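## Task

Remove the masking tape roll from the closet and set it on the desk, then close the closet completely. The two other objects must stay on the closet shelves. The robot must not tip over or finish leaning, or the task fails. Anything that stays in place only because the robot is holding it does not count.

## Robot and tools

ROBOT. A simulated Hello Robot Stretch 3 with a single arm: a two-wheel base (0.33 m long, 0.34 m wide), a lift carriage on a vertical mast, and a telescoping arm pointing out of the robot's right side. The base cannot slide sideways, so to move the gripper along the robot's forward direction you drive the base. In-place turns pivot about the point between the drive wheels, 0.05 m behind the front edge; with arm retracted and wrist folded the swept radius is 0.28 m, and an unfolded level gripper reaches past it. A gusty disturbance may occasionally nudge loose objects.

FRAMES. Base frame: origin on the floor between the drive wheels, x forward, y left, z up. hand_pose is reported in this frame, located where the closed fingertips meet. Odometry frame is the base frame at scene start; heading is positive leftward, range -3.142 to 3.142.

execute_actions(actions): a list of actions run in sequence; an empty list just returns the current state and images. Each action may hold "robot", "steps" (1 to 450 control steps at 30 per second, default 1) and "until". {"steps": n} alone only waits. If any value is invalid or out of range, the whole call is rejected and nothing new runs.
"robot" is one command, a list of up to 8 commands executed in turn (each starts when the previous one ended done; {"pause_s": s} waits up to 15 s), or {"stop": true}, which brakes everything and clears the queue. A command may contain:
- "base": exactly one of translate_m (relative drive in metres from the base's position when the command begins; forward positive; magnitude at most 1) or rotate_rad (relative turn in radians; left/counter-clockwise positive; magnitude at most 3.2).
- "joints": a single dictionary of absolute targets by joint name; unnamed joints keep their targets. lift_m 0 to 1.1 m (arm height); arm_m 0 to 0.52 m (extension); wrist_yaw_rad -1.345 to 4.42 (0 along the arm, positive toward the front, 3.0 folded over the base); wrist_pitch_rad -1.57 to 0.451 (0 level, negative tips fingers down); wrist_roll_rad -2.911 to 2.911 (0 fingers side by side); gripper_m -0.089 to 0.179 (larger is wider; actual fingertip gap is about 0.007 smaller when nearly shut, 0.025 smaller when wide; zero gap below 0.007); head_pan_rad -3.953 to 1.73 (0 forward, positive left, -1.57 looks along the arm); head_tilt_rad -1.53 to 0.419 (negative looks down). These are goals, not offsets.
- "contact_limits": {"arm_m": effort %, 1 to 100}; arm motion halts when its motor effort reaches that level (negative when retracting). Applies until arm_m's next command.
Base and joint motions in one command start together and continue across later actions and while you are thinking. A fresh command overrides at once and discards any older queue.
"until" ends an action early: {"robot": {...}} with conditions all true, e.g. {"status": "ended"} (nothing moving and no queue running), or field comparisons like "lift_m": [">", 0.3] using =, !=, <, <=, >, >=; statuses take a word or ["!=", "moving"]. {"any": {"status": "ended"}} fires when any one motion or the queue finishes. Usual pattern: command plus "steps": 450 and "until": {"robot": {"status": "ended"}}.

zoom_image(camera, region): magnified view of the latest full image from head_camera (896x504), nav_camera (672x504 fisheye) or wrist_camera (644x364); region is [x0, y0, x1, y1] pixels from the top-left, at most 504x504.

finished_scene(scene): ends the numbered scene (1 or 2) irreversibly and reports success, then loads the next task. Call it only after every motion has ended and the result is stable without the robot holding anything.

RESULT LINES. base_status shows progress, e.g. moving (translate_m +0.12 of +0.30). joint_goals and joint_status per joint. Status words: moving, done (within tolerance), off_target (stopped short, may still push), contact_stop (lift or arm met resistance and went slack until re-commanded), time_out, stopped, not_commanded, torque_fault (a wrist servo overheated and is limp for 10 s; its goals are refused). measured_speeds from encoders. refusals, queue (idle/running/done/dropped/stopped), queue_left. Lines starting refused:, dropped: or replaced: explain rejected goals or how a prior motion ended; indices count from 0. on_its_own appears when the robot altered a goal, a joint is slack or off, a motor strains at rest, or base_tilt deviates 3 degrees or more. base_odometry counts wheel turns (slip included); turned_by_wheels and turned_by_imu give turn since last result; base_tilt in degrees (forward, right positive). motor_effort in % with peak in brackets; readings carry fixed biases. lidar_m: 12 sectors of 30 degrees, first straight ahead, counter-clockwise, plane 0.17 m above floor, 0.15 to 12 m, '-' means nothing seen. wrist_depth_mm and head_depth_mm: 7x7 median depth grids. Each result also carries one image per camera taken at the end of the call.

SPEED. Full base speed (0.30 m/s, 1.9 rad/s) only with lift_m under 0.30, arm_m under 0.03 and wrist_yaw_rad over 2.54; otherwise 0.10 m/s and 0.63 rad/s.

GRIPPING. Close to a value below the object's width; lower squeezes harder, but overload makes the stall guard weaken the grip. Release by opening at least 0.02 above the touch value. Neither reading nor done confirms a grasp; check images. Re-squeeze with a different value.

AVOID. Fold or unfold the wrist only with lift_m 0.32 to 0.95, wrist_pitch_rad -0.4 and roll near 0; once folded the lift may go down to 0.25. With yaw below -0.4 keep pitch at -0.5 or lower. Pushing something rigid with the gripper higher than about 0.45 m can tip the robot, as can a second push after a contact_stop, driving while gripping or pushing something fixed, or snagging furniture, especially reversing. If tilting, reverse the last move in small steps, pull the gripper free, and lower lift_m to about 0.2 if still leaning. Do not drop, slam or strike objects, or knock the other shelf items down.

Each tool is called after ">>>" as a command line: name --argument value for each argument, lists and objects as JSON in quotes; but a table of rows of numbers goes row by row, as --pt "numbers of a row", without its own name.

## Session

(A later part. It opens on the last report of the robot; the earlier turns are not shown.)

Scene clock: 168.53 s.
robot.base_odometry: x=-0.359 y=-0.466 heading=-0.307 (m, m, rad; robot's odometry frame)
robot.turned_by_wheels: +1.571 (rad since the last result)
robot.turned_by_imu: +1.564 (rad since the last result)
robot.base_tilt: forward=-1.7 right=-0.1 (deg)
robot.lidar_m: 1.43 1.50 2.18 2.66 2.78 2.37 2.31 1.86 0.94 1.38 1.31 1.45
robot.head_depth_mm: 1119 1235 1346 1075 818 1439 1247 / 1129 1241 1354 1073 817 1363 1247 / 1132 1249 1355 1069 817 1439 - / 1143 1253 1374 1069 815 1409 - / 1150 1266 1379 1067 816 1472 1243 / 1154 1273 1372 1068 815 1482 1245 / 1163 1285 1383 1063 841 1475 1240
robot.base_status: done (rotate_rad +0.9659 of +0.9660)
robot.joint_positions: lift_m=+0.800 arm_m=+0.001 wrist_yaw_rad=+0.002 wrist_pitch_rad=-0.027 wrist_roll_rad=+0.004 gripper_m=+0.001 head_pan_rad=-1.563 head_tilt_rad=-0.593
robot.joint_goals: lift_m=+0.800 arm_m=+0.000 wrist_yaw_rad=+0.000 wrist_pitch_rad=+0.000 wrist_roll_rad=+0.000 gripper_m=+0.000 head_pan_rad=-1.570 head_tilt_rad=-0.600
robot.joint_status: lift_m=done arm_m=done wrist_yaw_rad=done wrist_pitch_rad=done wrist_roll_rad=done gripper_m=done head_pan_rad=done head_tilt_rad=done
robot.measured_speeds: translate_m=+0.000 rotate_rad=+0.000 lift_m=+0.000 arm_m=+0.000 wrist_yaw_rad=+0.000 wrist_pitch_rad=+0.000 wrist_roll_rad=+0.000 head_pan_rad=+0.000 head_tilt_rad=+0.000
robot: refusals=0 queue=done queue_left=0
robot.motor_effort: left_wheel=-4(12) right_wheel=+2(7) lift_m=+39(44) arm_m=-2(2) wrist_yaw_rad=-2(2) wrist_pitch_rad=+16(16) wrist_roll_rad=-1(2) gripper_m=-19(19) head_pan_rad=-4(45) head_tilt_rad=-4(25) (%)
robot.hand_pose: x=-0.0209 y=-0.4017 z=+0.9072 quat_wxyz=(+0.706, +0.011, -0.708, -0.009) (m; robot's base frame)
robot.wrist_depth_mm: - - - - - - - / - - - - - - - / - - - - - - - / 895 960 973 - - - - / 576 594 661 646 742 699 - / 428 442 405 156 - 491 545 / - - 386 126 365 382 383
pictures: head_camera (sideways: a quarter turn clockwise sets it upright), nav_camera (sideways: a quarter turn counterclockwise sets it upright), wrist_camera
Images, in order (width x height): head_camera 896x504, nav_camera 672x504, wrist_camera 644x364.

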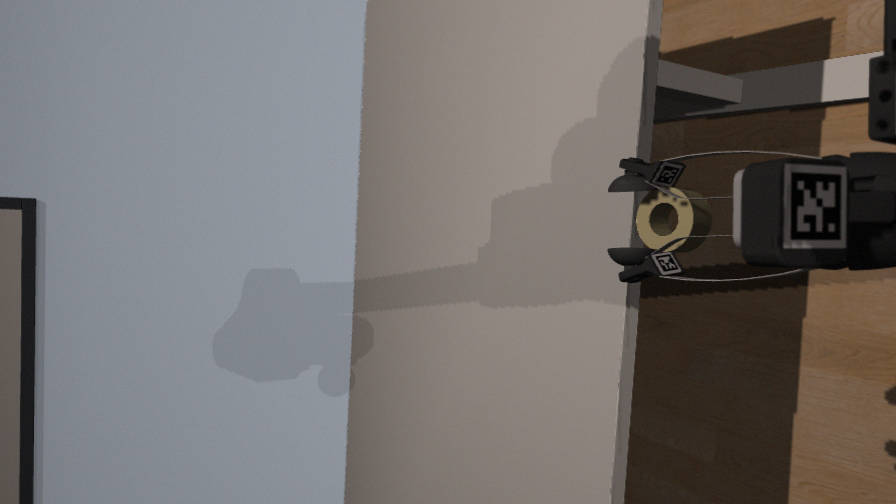

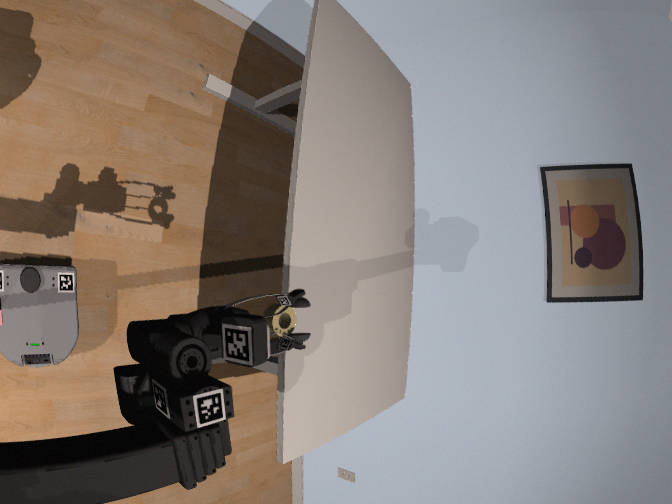

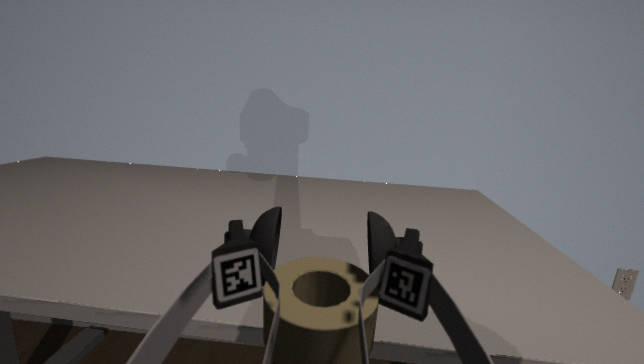

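>>> execute_actions --actions '[{"robot":[{"joints":{"arm_m":0.3,"wrist_pitch_rad":-0.09}},{"joints":{"lift_m":0.70}}],"steps":450,"until":{"robot":{"status":"ended"}}}]'

Scene clock: 174.10 s.
robot.base_odometry: x=-0.359 y=-0.466 heading=-0.307 (m, m, rad; robot's odometry frame)
robot.turned_by_wheels: +0.000 (rad since the last result)
robot.turned_by_imu: -0.001 (rad since the last result)
robot.base_tilt: forward=-1.7 right=-0.1 (deg)
robot.lidar_m: 1.43 1.51 2.19 2.67 2.78 2.37 2.31 1.85 0.93 1.38 1.32 1.45
robot.head_depth_mm: 1122 1237 1340 1073 819 1447 1275 / 1130 1236 1356 1075 847 - 1213 / 1140 1247 1362 1071 - 1402 1248 / 1141 1255 1381 1068 813 1441 1244 / 1149 1263 1375 1066 815 1475 1243 / 1163 1266 1378 1065 814 1474 1238 / 1163 1283 1388 1064 839 1473 1243
robot.base_status: done (rotate_rad +0.9659 of +0.9660)
robot.joint_positions: lift_m=+0.700 arm_m=+0.300 wrist_yaw_rad=+0.000 wrist_pitch_rad=-0.112 wrist_roll_rad=+0.004 gripper_m=+0.001 head_pan_rad=-1.563 head_tilt_rad=-0.593
robot.joint_goals: lift_m=+0.700 arm_m=+0.300 wrist_yaw_rad=+0.000 wrist_pitch_rad=-0.090 wrist_roll_rad=+0.000 gripper_m=+0.000 head_pan_rad=-1.570 head_tilt_rad=-0.600
robot.joint_status: lift_m=done arm_m=done wrist_yaw_rad=done wrist_pitch_rad=done wrist_roll_rad=done gripper_m=done head_pan_rad=done head_tilt_rad=done
robot.measured_speeds: translate_m=+0.000 rotate_rad=+0.000 lift_m=+0.000 arm_m=+0.000 wrist_yaw_rad=+0.000 wrist_pitch_rad=+0.000 wrist_roll_rad=+0.000 head_pan_rad=+0.000 head_tilt_rad=+0.000
robot: refusals=0 queue=done queue_left=0
robot.motor_effort: left_wheel=-3(4) right_wheel=+2(2) lift_m=+16(38) arm_m=+4(8) wrist_yaw_rad=+0(2) wrist_pitch_rad=+13(15) wrist_roll_rad=-1(1) gripper_m=-19(19) head_pan_rad=-4(3) head_tilt_rad=-3(4) (%)
robot.hand_pose: x=-0.0214 y=-0.6966 z=+0.7865 quat_wxyz=(+0.705, +0.040, -0.707, -0.040) (m; robot's base frame)
robot.wrist_depth_mm: 801 792 783 745 766 719 726 / 850 867 801 792 781 777 758 / 657 717 761 824 798 811 787 / 390 409 429 449 463 484 522 / 276 285 311 306 331 327 336 / 215 220 208 156 - 240 247 / 176 179 182 127 183 193 197
pictures: head_camera (sideways: a quarter turn clockwise sets it upright), nav_camera (sideways: a quarter turn counterclockwise sets it upright), wrist_camera
Images, in order (width x height): head_camera 896x504, nav_camera 672x504, wrist_camera 644x364.

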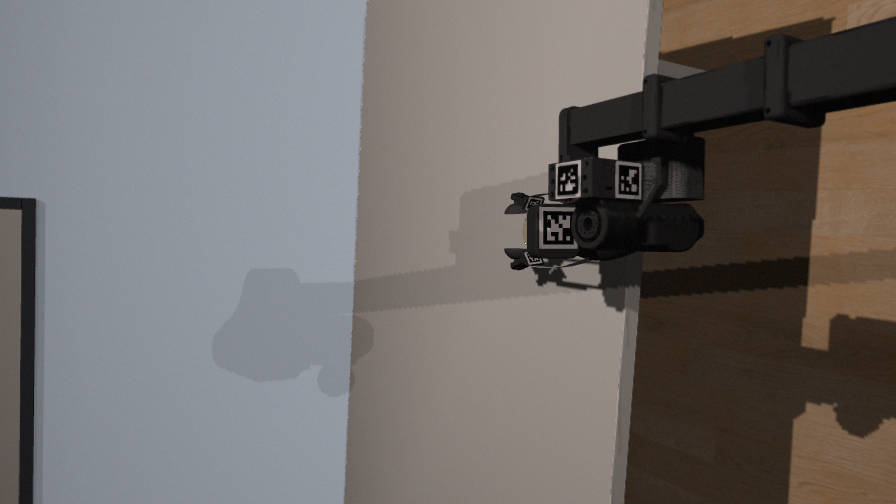

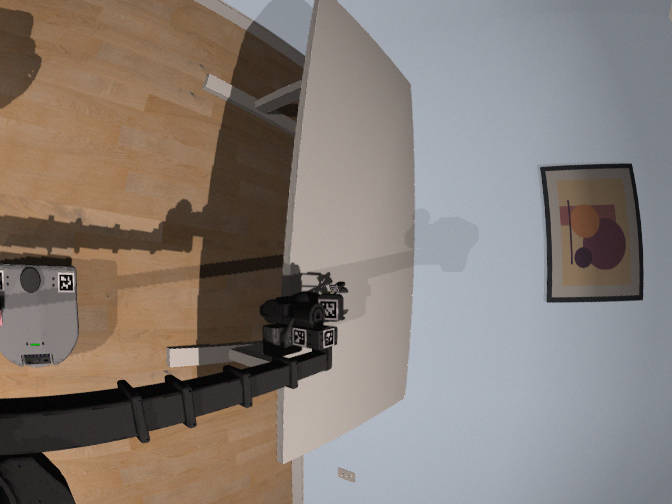

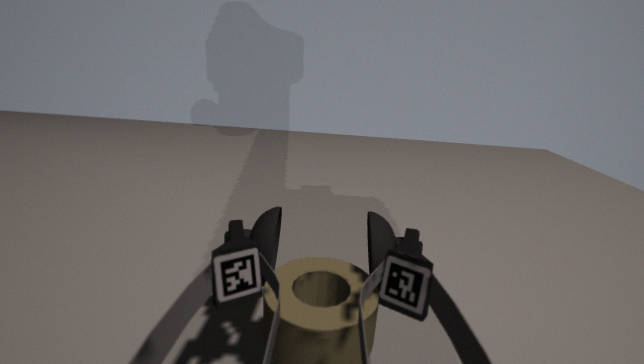

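>>> execute_actions --actions '[{"robot":[{"joints":{"lift_m":0.655}},{"joints":{"gripper_m":0.13}},{"joints":{"lift_m":0.72}},{"joints":{"arm_m":0.0}}],"steps":450,"until":{"robot":{"status":"ended"}}}]'

>>> execute_actions --actions '[{"robot":[{"joints":{"wrist_pitch_rad":-0.4,"wrist_yaw_rad":3.0,"gripper_m":0,"head_pan_rad":-0.3,"head_tilt_rad":-0.3}},{"joints":{"lift_m":0.28}},{"base":{"rotate_rad":1.986}},{"base":{"translate_m":1.0}},{"base":{"translate_m":0.7}},{"base":{"translate_m":0.53}},{"base":{"rotate_rad":-0.415},"joints":{"lift_m":0.94}},{"joints":{"wrist_yaw_rad":1.86,"wrist_pitch_rad":0,"wrist_roll_rad":1.57,"arm_m":0.45,"lift_m":0.95}}],"steps":450,"until":{"robot":{"status":"ended"}}},{"steps":450,"until":{"robot":{"status":"ended"}}}]'

Scene clock: 183.20 s.
robot.base_odometry: x=-0.359 y=-0.466 heading=-0.307 (m, m, rad; robot's odometry frame)
robot.turned_by_wheels: +0.000 (rad since the last result)
robot.turned_by_imu: -0.002 (rad since the last result)
robot.base_tilt: forward=-1.7 right=+0.0 (deg)
robot.lidar_m: 1.43 1.51 2.19 2.66 2.78 2.37 2.31 1.86 0.94 1.38 1.32 1.45
robot.head_depth_mm: 1124 1232 1342 1074 818 1446 1248 / 1127 1244 1353 1071 819 1334 1231 / 1137 1248 1361 1072 817 1484 1279 / 1140 1254 1379 1071 813 1479 1269 / 1148 1265 1368 1067 815 1514 1246 / 1156 1269 1369 1067 814 1482 1238 / 1166 1287 1379 1064 842 1479 1242
robot.base_status: done (rotate_rad +0.9658 of +0.9660)
robot.joint_positions: lift_m=+0.720 arm_m=+0.001 wrist_yaw_rad=+0.000 wrist_pitch_rad=-0.110 wrist_roll_rad=+0.004 gripper_m=+0.130 head_pan_rad=-1.563 head_tilt_rad=-0.593
robot.joint_goals: lift_m=+0.720 arm_m=+0.000 wrist_yaw_rad=+0.000 wrist_pitch_rad=-0.090 wrist_roll_rad=+0.000 gripper_m=+0.130 head_pan_rad=-1.570 head_tilt_rad=-0.600
robot.joint_status: lift_m=done arm_m=done wrist_yaw_rad=done wrist_pitch_rad=done wrist_roll_rad=done gripper_m=done head_pan_rad=done head_tilt_rad=done
robot.measured_speeds: translate_m=+0.000 rotate_rad=+0.000 lift_m=+0.000 arm_m=+0.000 wrist_yaw_rad=+0.000 wrist_pitch_rad=+0.000 wrist_roll_rad=+0.000 head_pan_rad=+0.000 head_tilt_rad=+0.000
robot: refusals=0 queue=done queue_left=0
robot.motor_effort: left_wheel=-4(7) right_wheel=+2(5) lift_m=+39(40) arm_m=-2(5) wrist_yaw_rad=+0(9) wrist_pitch_rad=+12(25) wrist_roll_rad=-1(1) gripper_m=+0(83) head_pan_rad=-4(4) head_tilt_rad=-3(4) (%)
robot.hand_pose: x=-0.0216 y=-0.3982 z=+0.8062 quat_wxyz=(+0.705, +0.039, -0.707, -0.039) (m; robot's base frame)
robot.wrist_depth_mm: - - - - - - 955 / - - - - - - - / 792 844 909 976 - - - / 450 469 502 508 535 563 - / - 378 366 368 359 399 389 / - - - - - - - / - - - - - - -
pictures: head_camera (sideways: a quarter turn clockwise sets it upright), nav_camera (sideways: a quarter turn counterclockwise sets it upright), wrist_camera
Images, in order (width x height): head_camera 896x504, nav_camera 672x504, wrist_camera 644x364.

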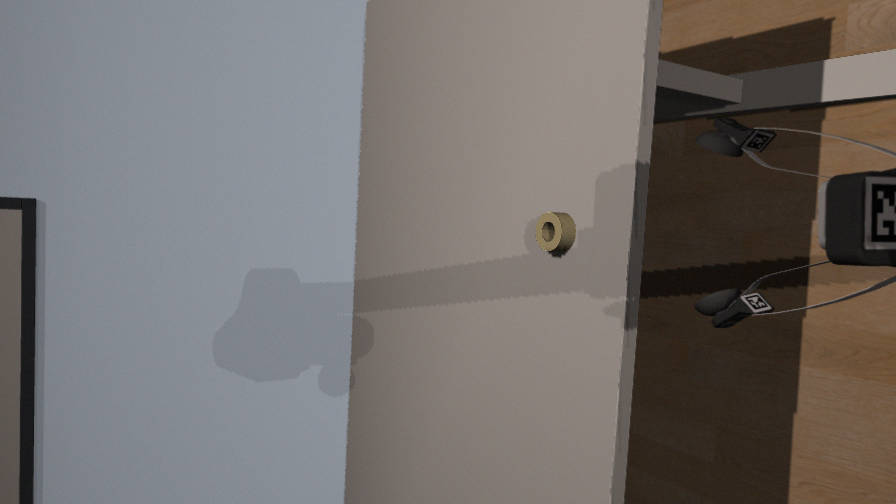

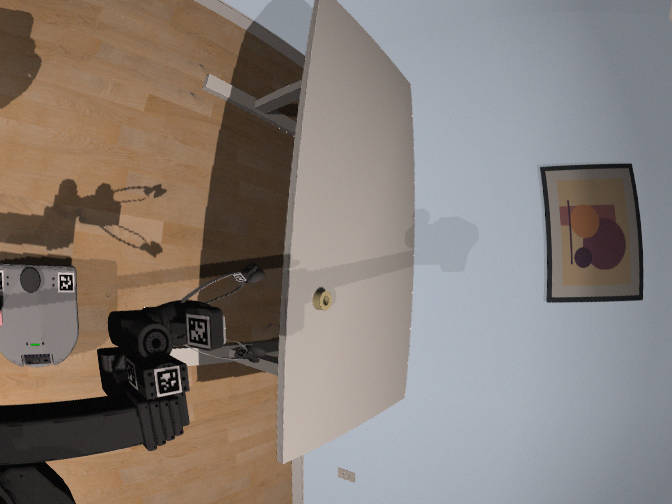

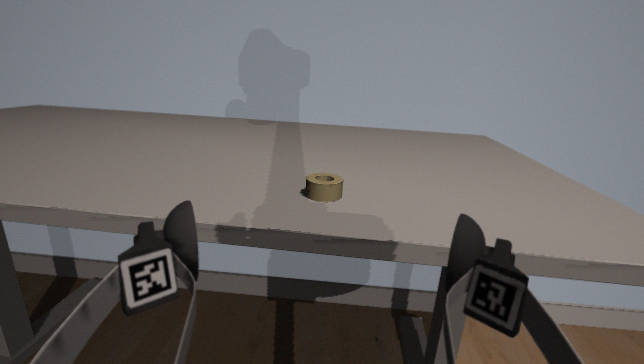

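Scene clock: 213.20 s.
robot.base_odometry: x=-0.600 y=+1.751 heading=+1.264 (m, m, rad; robot's odometry frame)
robot.turned_by_wheels: +1.571 (rad since the last result)
robot.turned_by_imu: +1.566 (rad since the last result)
robot.base_tilt: forward=-1.6 right=+0.0 (deg)
robot.lidar_m: 0.65 1.48 1.36 1.33 1.40 1.99 2.96 3.27 2.49 2.44 0.92 0.94
robot.head_depth_mm: 1332 1395 1472 1552 1625 1469 1549 / 1300 1350 1423 1508 1617 1409 1595 / 1265 1316 1374 1460 1539 1345 1539 / 1230 1278 1340 1423 1526 1263 1528 / 536 563 593 625 666 710 756 / 531 558 588 621 656 694 738 / 521 547 574 603 637 674 726
robot.base_status: done (rotate_rad -0.4149 of -0.4150)
robot.joint_positions: lift_m=+0.950 arm_m=+0.084 wrist_yaw_rad=+1.910 wrist_pitch_rad=-0.025 wrist_roll_rad=+1.563 gripper_m=+0.000 head_pan_rad=-0.307 head_tilt_rad=-0.309
robot.joint_goals: lift_m=+0.950 arm_m=+0.450 wrist_yaw_rad=+1.860 wrist_pitch_rad=+0.000 wrist_roll_rad=+1.570 gripper_m=+0.000 head_pan_rad=-0.300 head_tilt_rad=-0.300
robot.joint_status: lift_m=moving arm_m=moving wrist_yaw_rad=moving wrist_pitch_rad=moving wrist_roll_rad=moving gripper_m=done head_pan_rad=done head_tilt_rad=done
robot.measured_speeds: translate_m=+0.000 rotate_rad=+0.000 lift_m=+0.000 arm_m=+0.140 wrist_yaw_rad=-0.580 wrist_pitch_rad=+0.000 wrist_roll_rad=+0.144 head_pan_rad=+0.000 head_tilt_rad=+0.000
robot: refusals=0 queue=running queue_left=0
robot.motor_effort: left_wheel=+4(13) right_wheel=-2(7) lift_m=+40(39) arm_m=+1(2) wrist_yaw_rad=-1(2) wrist_pitch_rad=+14(14) wrist_roll_rad=+2(3) gripper_m=-2(80) head_pan_rad=+4(43) head_tilt_rad=+5(30) (%)
robot.hand_pose: x=+0.2196 y=-0.1440 z=+1.0575 quat_wxyz=(+0.013, +0.816, -0.578, -0.004) (m; robot's base frame)
robot.wrist_depth_mm: 592 803 - - - - - / 563 546 548 538 536 548 557 / 605 627 615 608 610 605 607 / - - - - - - 675 / - - - - - - - / - - - - - - - / - - - - - - -
pictures: head_camera (sideways: a quarter turn clockwise sets it upright), nav_camera (sideways: a quarter turn counterclockwise sets it upright), wrist_camera
Images, in order (width x height): head_camera 896x504, nav_camera 672x504, wrist_camera 644x364.

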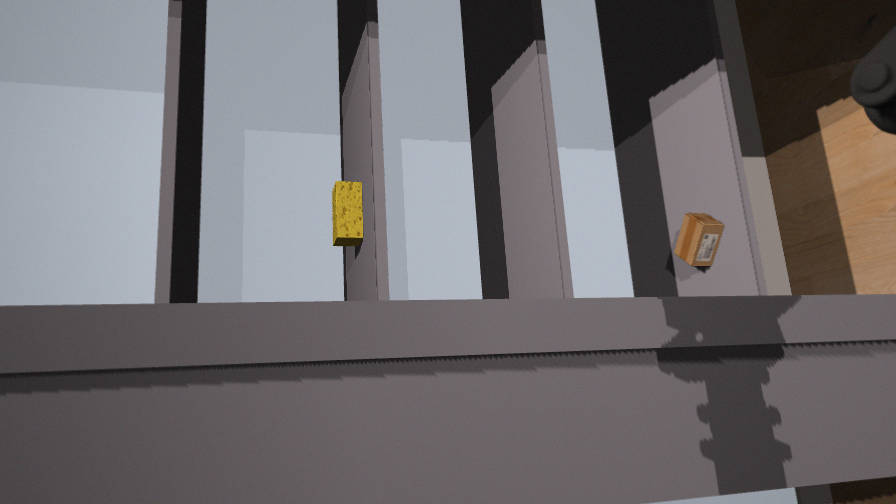

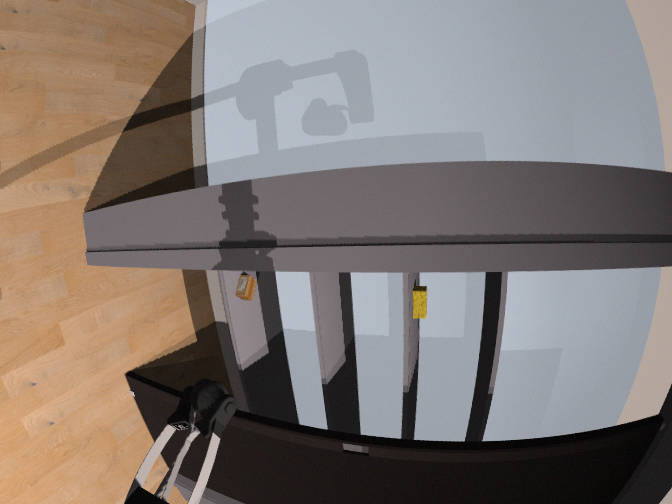

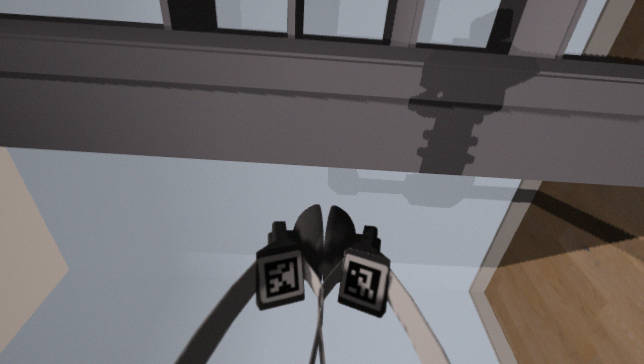

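>>> execute_actions --actions '[{"robot":[{"base":{"rotate_rad":-0.2},"joints":{"arm_m":0.52,"wrist_yaw_rad":1.7,"head_pan_rad":-0.9,"head_tilt_rad":-0.5}},{"base":{"translate_m":0.35}},{"base":{"rotate_rad":0.2}}],"steps":450,"until":{"robot":{"status":"ended"}}}]'

Scene clock: 222.57 s.
robot.base_odometry: x=-0.430 y=+2.057 heading=+1.264 (m, m, rad; robot's odometry frame)
robot.turned_by_wheels: +0.000 (rad since the last result)
robot.turned_by_imu: -0.002 (rad since the last result)
robot.base_tilt: forward=-1.6 right=+0.0 (deg)
robot.lidar_m: 0.30 0.33 1.41 1.38 1.45 2.08 3.29 3.20 2.44 1.07 0.66 0.31
robot.head_depth_mm: 566 638 732 870 1042 1304 1327 / 537 576 630 705 807 962 1188 / 1373 1449 1550 1597 1460 1510 1022 / 1279 1335 1484 1232 1336 1600 1316 / 1169 1228 1345 1084 1339 1477 1321 / 1068 1118 1222 1021 1284 1075 1320 / 990 1043 1099 1019 1187 1043 1252
robot.base_status: done (rotate_rad +0.1999 of +0.2000)
robot.joint_positions: lift_m=+0.950 arm_m=+0.520 wrist_yaw_rad=+1.700 wrist_pitch_rad=-0.024 wrist_roll_rad=+1.569 gripper_m=+0.000 head_pan_rad=-0.893 head_tilt_rad=-0.494
robot.joint_goals: lift_m=+0.950 arm_m=+0.520 wrist_yaw_rad=+1.700 wrist_pitch_rad=+0.000 wrist_roll_rad=+1.570 gripper_m=+0.000 head_pan_rad=-0.900 head_tilt_rad=-0.500
robot.joint_status: lift_m=done arm_m=done wrist_yaw_rad=done wrist_pitch_rad=done wrist_roll_rad=done gripper_m=done head_pan_rad=done head_tilt_rad=done
robot.measured_speeds: translate_m=+0.000 rotate_rad=+0.000 lift_m=+0.000 arm_m=+0.000 wrist_yaw_rad=+0.000 wrist_pitch_rad=+0.000 wrist_roll_rad=+0.000 head_pan_rad=+0.000 head_tilt_rad=+0.000
robot: refusals=0 queue=done queue_left=0
robot.motor_effort: left_wheel=-3(10) right_wheel=+2(5) lift_m=+38(36) arm_m=+3(1) wrist_yaw_rad=+0(1) wrist_pitch_rad=+14(13) wrist_roll_rad=+0(0) gripper_m=-3(3) head_pan_rad=-3(42) head_tilt_rad=-3(22) (%)
robot.hand_pose: x=+0.2321 y=-0.6316 z=+1.0578 quat_wxyz=(+0.010, +0.751, -0.660, -0.007) (m; robot's base frame)
robot.wrist_depth_mm: 189 189 189 189 190 190 191 / 200 201 202 202 200 201 200 / 211 212 211 212 213 213 214 / 223 225 224 226 224 224 227 / - 241 241 - 245 243 240 / - 806 - - - - 740 / 851 794 864 925 872 881 901
pictures: head_camera (sideways: a quarter turn clockwise sets it upright), nav_camera (sideways: a quarter turn counterclockwise sets it upright), wrist_camera
Images, in order (width x height): head_camera 896x504, nav_camera 672x504, wrist_camera 644x364.

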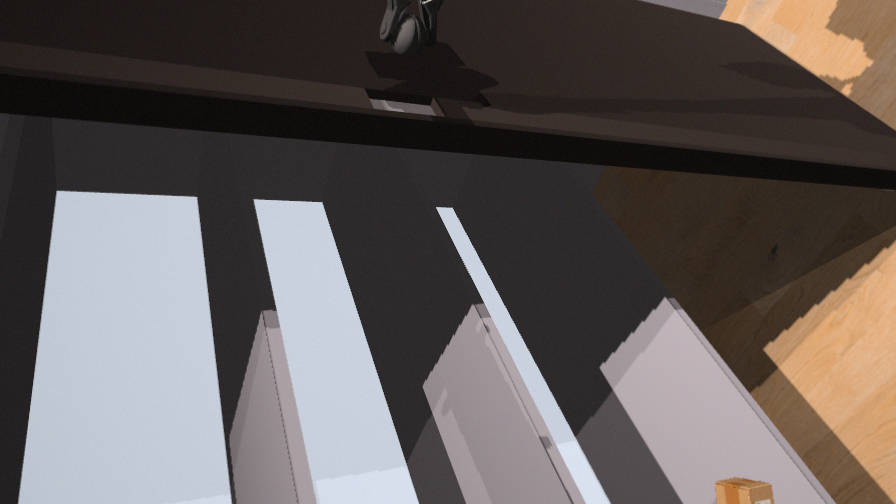

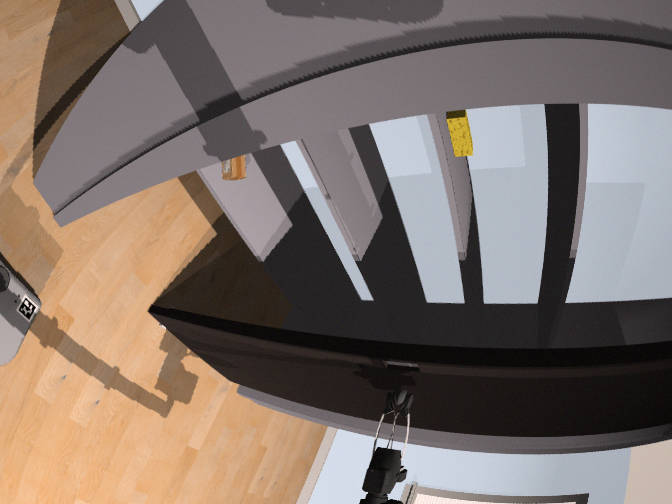

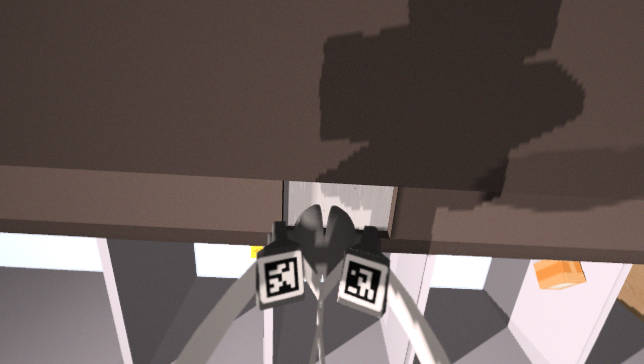

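>>> execute_actions --actions '[{"robot":[{"joints":{"wrist_yaw_rad":1.78}},{"base":{"translate_m":0.06}},{"joints":{"arm_m":0.42},"contact_limits":{"arm_m":20}}],"steps":450,"until":{"robot":{"status":"ended"}}}]'

Scene clock: 227.77 s.
robot.base_odometry: x=-0.412 y=+2.114 heading=+1.264 (m, m, rad; robot's odometry frame)
robot.turned_by_wheels: +0.000 (rad since the last result)
robot.turned_by_imu: -0.007 (rad since the last result)
robot.base_tilt: forward=-1.6 right=-0.1 (deg)
robot.lidar_m: 0.24 0.27 1.40 1.37 1.45 2.06 3.36 3.22 2.45 0.90 0.57 0.25
robot.head_depth_mm: 459 518 596 718 849 1077 1270 / 458 487 526 576 656 786 974 / 1351 1411 1543 1588 1338 1517 885 / 1217 1290 1414 1084 1329 1521 1320 / 1110 1163 1286 1018 1286 1115 1320 / 1014 1056 1148 1016 1192 1044 1284 / 937 982 782 1015 793 1044 891
robot.base_status: done (translate_m +0.0600 of +0.0600)
robot.joint_positions: lift_m=+0.950 arm_m=+0.420 wrist_yaw_rad=+1.778 wrist_pitch_rad=-0.023 wrist_roll_rad=+1.569 gripper_m=+0.000 head_pan_rad=-0.893 head_tilt_rad=-0.494
robot.joint_goals: lift_m=+0.950 arm_m=+0.420 wrist_yaw_rad=+1.780 wrist_pitch_rad=+0.000 wrist_roll_rad=+1.570 gripper_m=+0.000 head_pan_rad=-0.900 head_tilt_rad=-0.500
robot.joint_status: lift_m=done arm_m=done wrist_yaw_rad=done wrist_pitch_rad=done wrist_roll_rad=done gripper_m=done head_pan_rad=done head_tilt_rad=done
robot.measured_speeds: translate_m=+0.000 rotate_rad=+0.000 lift_m=+0.000 arm_m=+0.000 wrist_yaw_rad=+0.000 wrist_pitch_rad=+0.000 wrist_roll_rad=+0.000 head_pan_rad=+0.000 head_tilt_rad=+0.000
robot: refusals=0 queue=done queue_left=0
robot.motor_effort: left_wheel=-2(34) right_wheel=+1(22) lift_m=+38(38) arm_m=-3(6) wrist_yaw_rad=+2(32) wrist_pitch_rad=+13(14) wrist_roll_rad=+0(0) gripper_m=-3(2) head_pan_rad=-4(4) head_tilt_rad=-3(3) (%)
robot.contact_limits: arm_m 20 (drawing in: default 18, maximum 30; extending or still: default 26, maximum 42)
robot.hand_pose: x=+0.2288 y=-0.5127 z=+1.0581 quat_wxyz=(+0.010, +0.776, -0.630, -0.007) (m; robot's base frame)
robot.wrist_depth_mm: 140 141 141 141 141 140 141 / 150 151 151 151 150 151 150 / 161 162 160 161 162 162 161 / 174 173 173 186 180 173 174 / 960 639 937 - 189 188 189 / 797 735 839 - 793 868 694 / 684 684 691 723 729 746 740
pictures: head_camera (sideways: a quarter turn clockwise sets it upright), nav_camera (sideways: a quarter turn counterclockwise sets it upright), wrist_camera
Images, in order (width x height): head_camera 896x504, nav_camera 672x504, wrist_camera 644x364.

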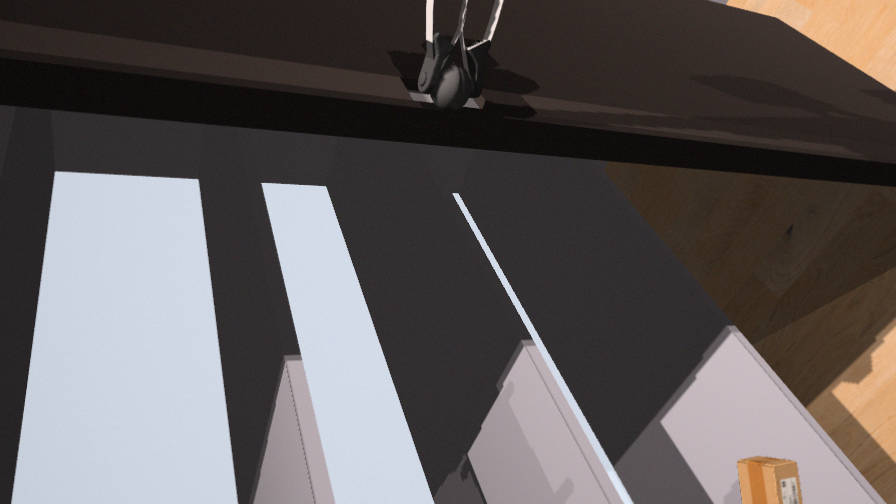

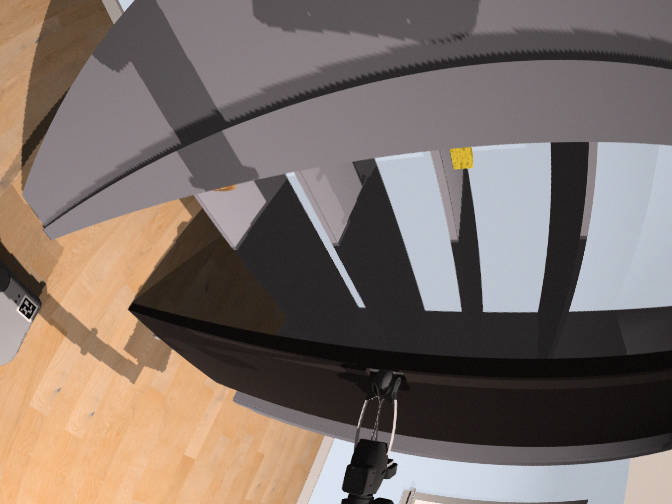

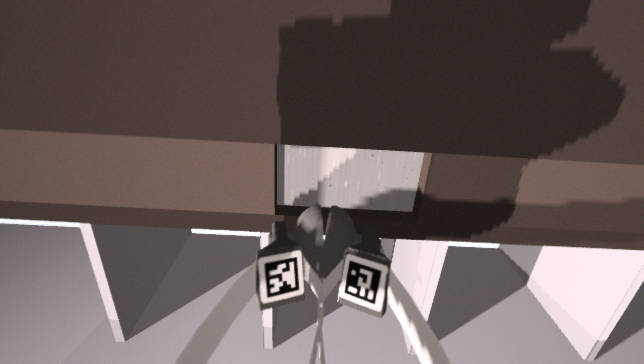

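>>> execute_actions --actions '[{"robot":[{"joints":{"arm_m":0.445}},{"base":{"rotate_rad":0.03}},{"joints":{"arm_m":0.36},"contact_limits":{"arm_m":20}}],"steps":450,"until":{"robot":{"status":"ended"}}}]'

Scene clock: 232.87 s.
robot.base_odometry: x=-0.412 y=+2.114 heading=+1.294 (m, m, rad; robot's odometry frame)
robot.turned_by_wheels: +0.030 (rad since the last result)
robot.turned_by_imu: +0.018 (rad since the last result)
robot.base_tilt: forward=-1.6 right=+0.1 (deg)
robot.lidar_m: 0.24 0.27 1.40 1.37 1.46 2.11 3.35 3.17 2.44 0.85 0.50 0.25
robot.head_depth_mm: 436 492 564 660 797 995 1258 / 387 422 472 526 624 744 917 / 1224 1069 1312 518 576 639 739 / 1203 1267 1392 1086 1332 1511 1321 / 1086 1146 1262 1015 1280 1077 1318 / 1001 1052 1127 1017 1194 1039 1253 / 925 969 782 1018 794 1047 883
robot.base_status: off_target (rotate_rad +0.0299 of +0.0300)
robot.joint_positions: lift_m=+0.950 arm_m=+0.360 wrist_yaw_rad=+1.767 wrist_pitch_rad=-0.023 wrist_roll_rad=+1.570 gripper_m=+0.000 head_pan_rad=-0.893 head_tilt_rad=-0.495
robot.joint_goals: lift_m=+0.950 arm_m=+0.360 wrist_yaw_rad=+1.780 wrist_pitch_rad=+0.000 wrist_roll_rad=+1.570 gripper_m=+0.000 head_pan_rad=-0.900 head_tilt_rad=-0.500
robot.joint_status: lift_m=done arm_m=done wrist_yaw_rad=done wrist_pitch_rad=done wrist_roll_rad=done gripper_m=done head_pan_rad=done head_tilt_rad=done
robot.measured_speeds: translate_m=+0.000 rotate_rad=+0.000 lift_m=+0.000 arm_m=+0.000 wrist_yaw_rad=+0.000 wrist_pitch_rad=+0.000 wrist_roll_rad=+0.000 head_pan_rad=+0.000 head_tilt_rad=+0.000
robot: refusals=0 queue=done queue_left=0
robot.motor_effort: left_wheel=-4(42) right_wheel=+2(25) lift_m=+38(38) arm_m=-3(6) wrist_yaw_rad=+12(22) wrist_pitch_rad=+14(15) wrist_roll_rad=+0(0) gripper_m=-3(3) head_pan_rad=-4(4) head_tilt_rad=-2(3) (%)
robot.contact_limits: arm_m 20 (drawing in: default 18, maximum 30; extending or still: default 26, maximum 42)
robot.hand_pose: x=+0.2294 y=-0.4556 z=+1.0581 quat_wxyz=(+0.010, +0.773, -0.635, -0.007) (m; robot's base frame)
robot.wrist_depth_mm: 133 133 133 133 133 133 133 / 141 142 142 142 142 142 142 / 152 152 152 152 152 152 152 / 164 165 164 164 164 164 164 / 179 178 178 - 186 177 179 / 734 697 714 717 628 759 637 / 621 633 638 648 662 661 690
pictures: head_camera (sideways: a quarter turn clockwise sets it upright), nav_camera (sideways: a quarter turn counterclockwise sets it upright), wrist_camera
Images, in order (width x height): head_camera 896x504, nav_camera 672x504, wrist_camera 644x364.

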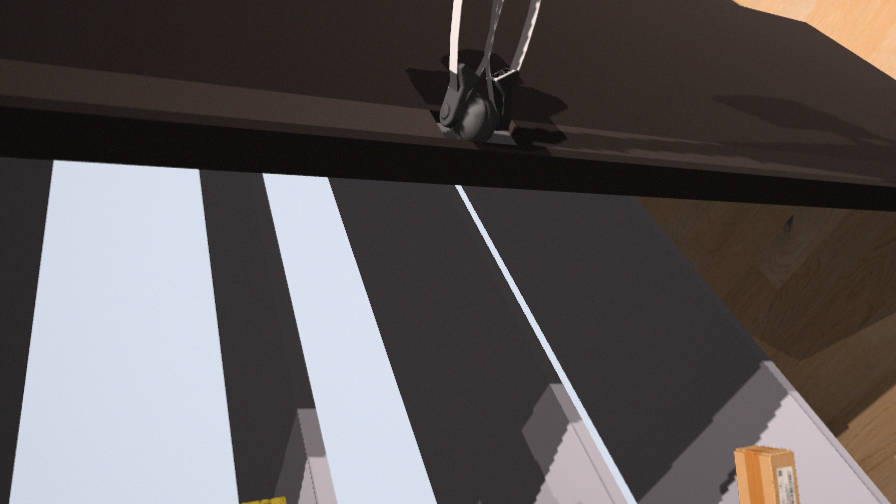

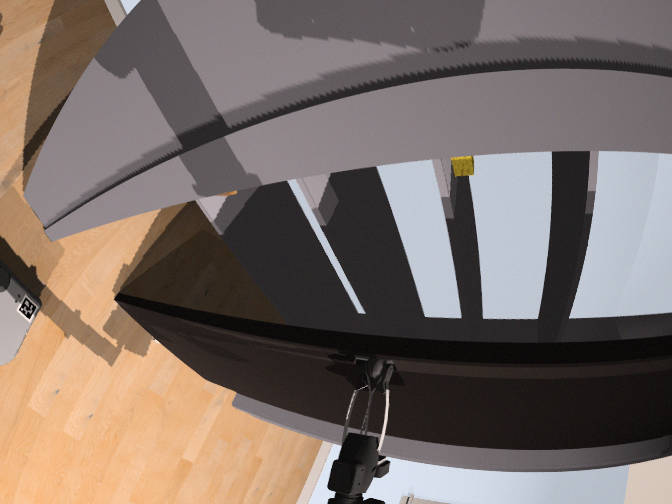

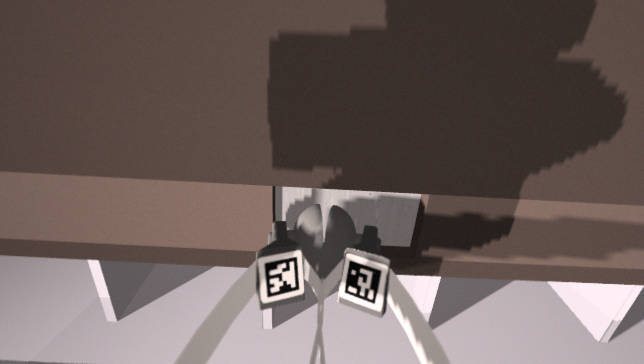

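Engaged. Continue with small forward nudges.

>>> execute_actions --actions '[{"robot":[{"base":{"translate_m":0.008}},{"joints":{"arm_m":0.27},"contact_limits":{"arm_m":20}},{"base":{"translate_m":0.008}},{"joints":{"arm_m":0.18},"contact_limits":{"arm_m":20}}],"steps":450,"until":{"robot":{"status":"ended"}}}]'

Scene clock: 240.20 s.
robot.base_odometry: x=-0.407 y=+2.130 heading=+1.294 (m, m, rad; robot's odometry frame)
robot.turned_by_wheels: +0.000 (rad since the last result)
robot.turned_by_imu: -0.029 (rad since the last result)
robot.base_tilt: forward=-1.7 right=+0.0 (deg)
robot.lidar_m: 0.22 0.25 1.40 1.37 1.44 2.04 3.79 3.22 2.46 0.86 0.35 0.23
robot.head_depth_mm: 425 481 554 653 770 1056 1291 / 366 407 457 522 602 731 908 / 321 352 390 435 499 578 675 / 290 311 339 374 410 469 537 / - 289 311 345 385 439 517 / 985 1038 1122 1018 1188 1043 1255 / 920 969 780 1016 761 1042 870
robot.base_status: done (translate_m +0.0080 of +0.0080)
robot.joint_positions: lift_m=+0.950 arm_m=+0.180 wrist_yaw_rad=+1.765 wrist_pitch_rad=-0.025 wrist_roll_rad=+1.570 gripper_m=+0.000 head_pan_rad=-0.893 head_tilt_rad=-0.495
robot.joint_goals: lift_m=+0.950 arm_m=+0.180 wrist_yaw_rad=+1.780 wrist_pitch_rad=+0.000 wrist_roll_rad=+1.570 gripper_m=+0.000 head_pan_rad=-0.900 head_tilt_rad=-0.500
robot.joint_status: lift_m=done arm_m=done wrist_yaw_rad=done wrist_pitch_rad=done wrist_roll_rad=done gripper_m=done head_pan_rad=done head_tilt_rad=done
robot.measured_speeds: translate_m=+0.000 rotate_rad=+0.000 lift_m=+0.000 arm_m=+0.000 wrist_yaw_rad=+0.000 wrist_pitch_rad=+0.000 wrist_roll_rad=+0.000 head_pan_rad=+0.000 head_tilt_rad=+0.000
robot: refusals=0 queue=done queue_left=0
robot.on_its_own: wrist_yaw_rad is at rest, and its effort (+14) is outside its rest range (-12 to +12)
robot.motor_effort: left_wheel=-4(46) right_wheel=+4(24) lift_m=+37(38) arm_m=-4(9) wrist_yaw_rad=+14(18) wrist_pitch_rad=+15(16) wrist_roll_rad=+0(0) gripper_m=-3(3) head_pan_rad=-4(4) head_tilt_rad=-3(3) (%)
robot.contact_limits: arm_m 20 (drawing in: default 18, maximum 30; extending or still: default 26, maximum 42)
robot.hand_pose: x=+0.2294 y=-0.2761 z=+1.0575 quat_wxyz=(+0.010, +0.772, -0.635, -0.008) (m; robot's base frame)
robot.wrist_depth_mm: 136 136 136 136 137 136 137 / 145 145 145 144 145 145 146 / 154 155 155 154 155 155 155 / 166 166 166 166 165 166 167 / 179 178 178 - 185 180 179 / 519 516 528 514 531 530 533 / 316 320 332 338 345 463 481
pictures: head_camera (sideways: a quarter turn clockwise sets it upright), nav_camera (sideways: a quarter turn counterclockwise sets it upright), wrist_camera
Images, in order (width x height): head_camera 896x504, nav_camera 672x504, wrist_camera 644x364.

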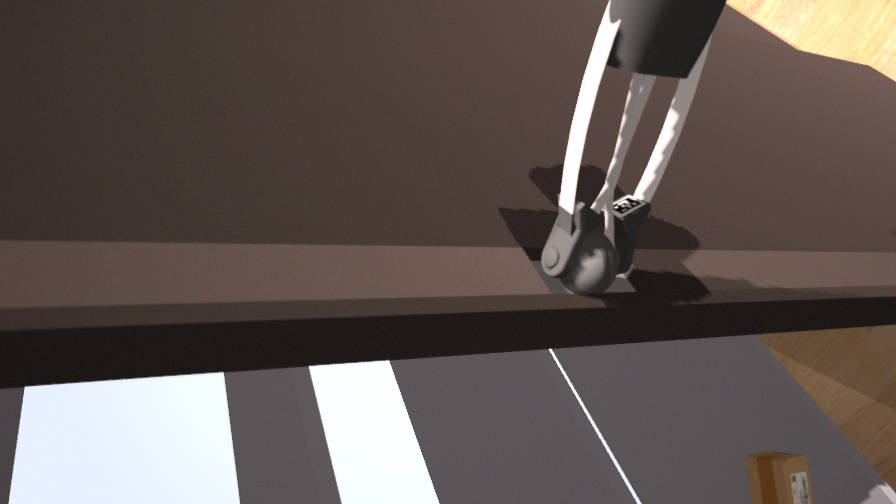

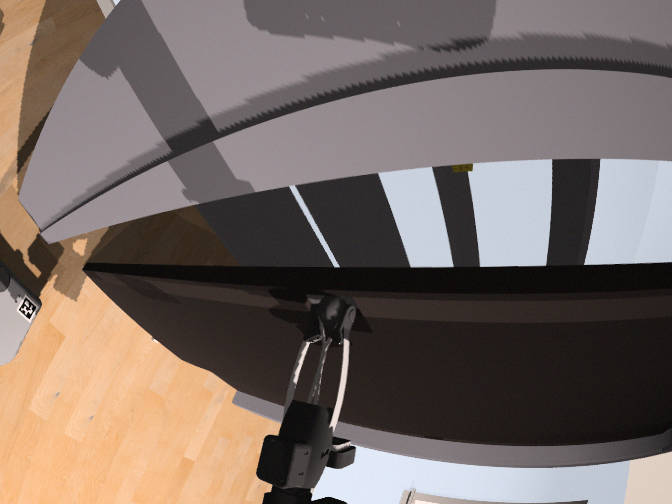

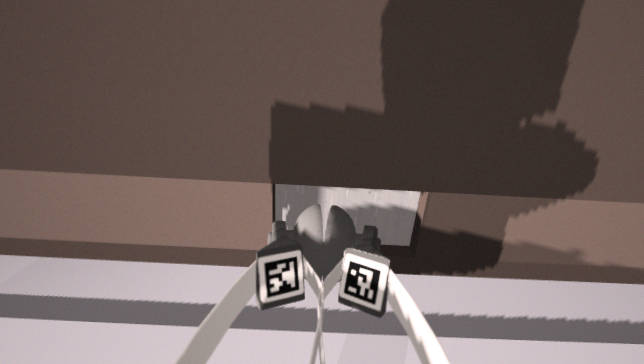

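>>> execute_actions --actions '[{"robot":[{"base":{"rotate_rad":0.03}},{"joints":{"arm_m":0.11},"contact_limits":{"arm_m":20}},{"base":{"rotate_rad":0.02}},{"joints":{"arm_m":0.05},"contact_limits":{"arm_m":20}}],"steps":450,"until":{"robot":{"status":"ended"}}}]'

Scene clock: 246.43 s.
robot.base_odometry: x=-0.407 y=+2.130 heading=+1.343 (m, m, rad; robot's odometry frame)
robot.turned_by_wheels: +0.050 (rad since the last result)
robot.turned_by_imu: +0.028 (rad since the last result)
robot.base_tilt: forward=-1.7 right=-0.1 (deg)
robot.lidar_m: 0.22 0.25 1.40 1.37 1.46 2.11 3.38 3.15 2.45 0.90 0.33 0.22
robot.head_depth_mm: 393 443 508 596 718 811 - / 343 380 426 485 564 672 780 / 303 332 367 410 465 537 - / 285 298 323 355 395 445 491 / - - 291 313 344 379 434 / - - - 288 305 331 375 / - - - - 285 290 328
robot.base_status: done (rotate_rad +0.0199 of +0.0200)
robot.joint_positions: lift_m=+0.950 arm_m=+0.050 wrist_yaw_rad=+1.770 wrist_pitch_rad=-0.024 wrist_roll_rad=+1.570 gripper_m=+0.000 head_pan_rad=-0.893 head_tilt_rad=-0.495
robot.joint_goals: lift_m=+0.950 arm_m=+0.050 wrist_yaw_rad=+1.780 wrist_pitch_rad=+0.000 wrist_roll_rad=+1.570 gripper_m=+0.000 head_pan_rad=-0.900 head_tilt_rad=-0.500
robot.joint_status: lift_m=done arm_m=done wrist_yaw_rad=done wrist_pitch_rad=done wrist_roll_rad=done gripper_m=done head_pan_rad=done head_tilt_rad=done
robot.measured_speeds: translate_m=+0.000 rotate_rad=+0.000 lift_m=+0.000 arm_m=+0.000 wrist_yaw_rad=+0.000 wrist_pitch_rad=+0.000 wrist_roll_rad=+0.000 head_pan_rad=+0.000 head_tilt_rad=+0.000
robot: refusals=0 queue=done queue_left=0
robot.motor_effort: left_wheel=-3(43) right_wheel=+2(24) lift_m=+38(38) arm_m=-3(9) wrist_yaw_rad=+9(32) wrist_pitch_rad=+14(17) wrist_roll_rad=+0(0) gripper_m=-3(3) head_pan_rad=-4(4) head_tilt_rad=-2(2) (%)
robot.contact_limits: arm_m 20 (drawing in: default 18, maximum 30; extending or still: default 26, maximum 42)
robot.hand_pose: x=+0.2291 y=-0.1447 z=+1.0577 quat_wxyz=(+0.010, +0.774, -0.633, -0.007) (m; robot's base frame)
robot.wrist_depth_mm: 132 132 132 133 132 133 132 / 141 142 142 141 142 142 141 / 152 152 152 152 152 153 151 / 164 165 164 163 163 164 165 / 177 179 178 - 185 178 178 / 195 196 194 191 197 199 205 / 175 175 176 178 183 185 189
pictures: head_camera (sideways: a quarter turn clockwise sets it upright), nav_camera (sideways: a quarter turn counterclockwise sets it upright), wrist_camera
Images, in order (width x height): head_camera 896x504, nav_camera 672x504, wrist_camera 644x364.

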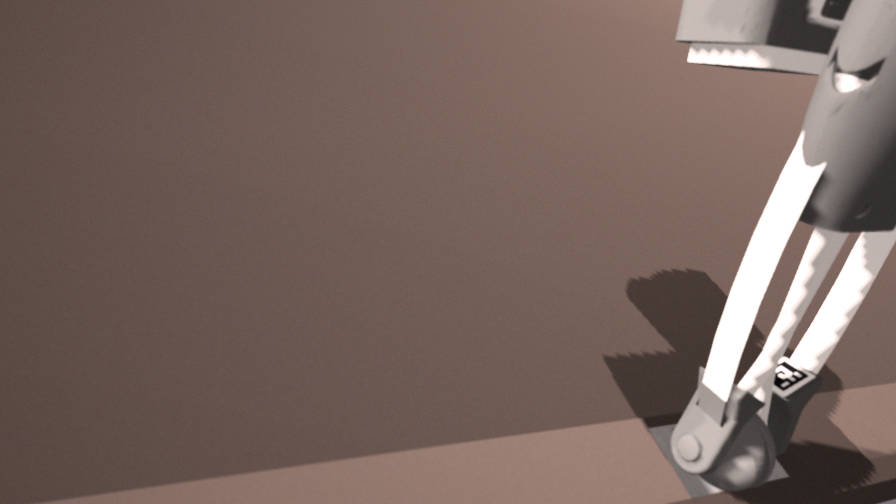

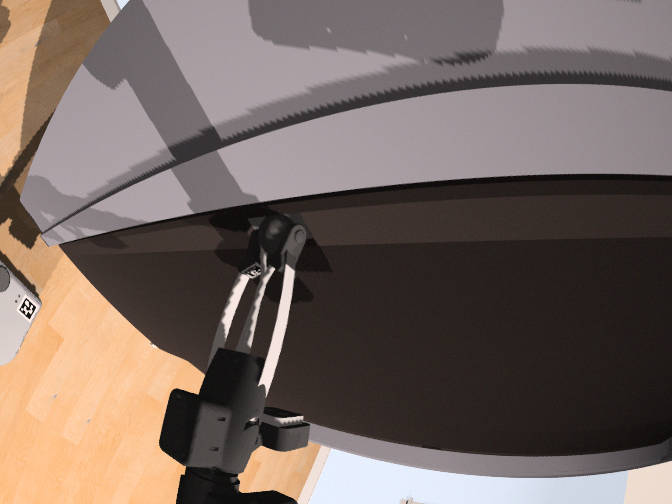

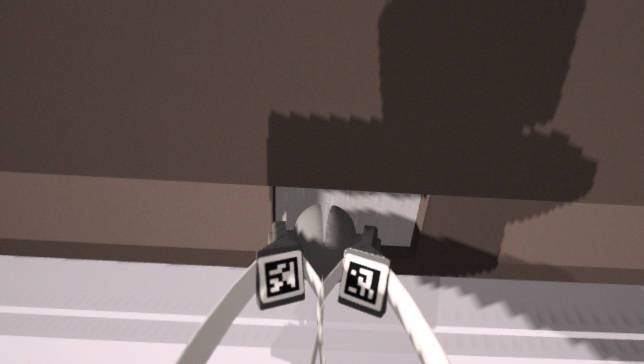

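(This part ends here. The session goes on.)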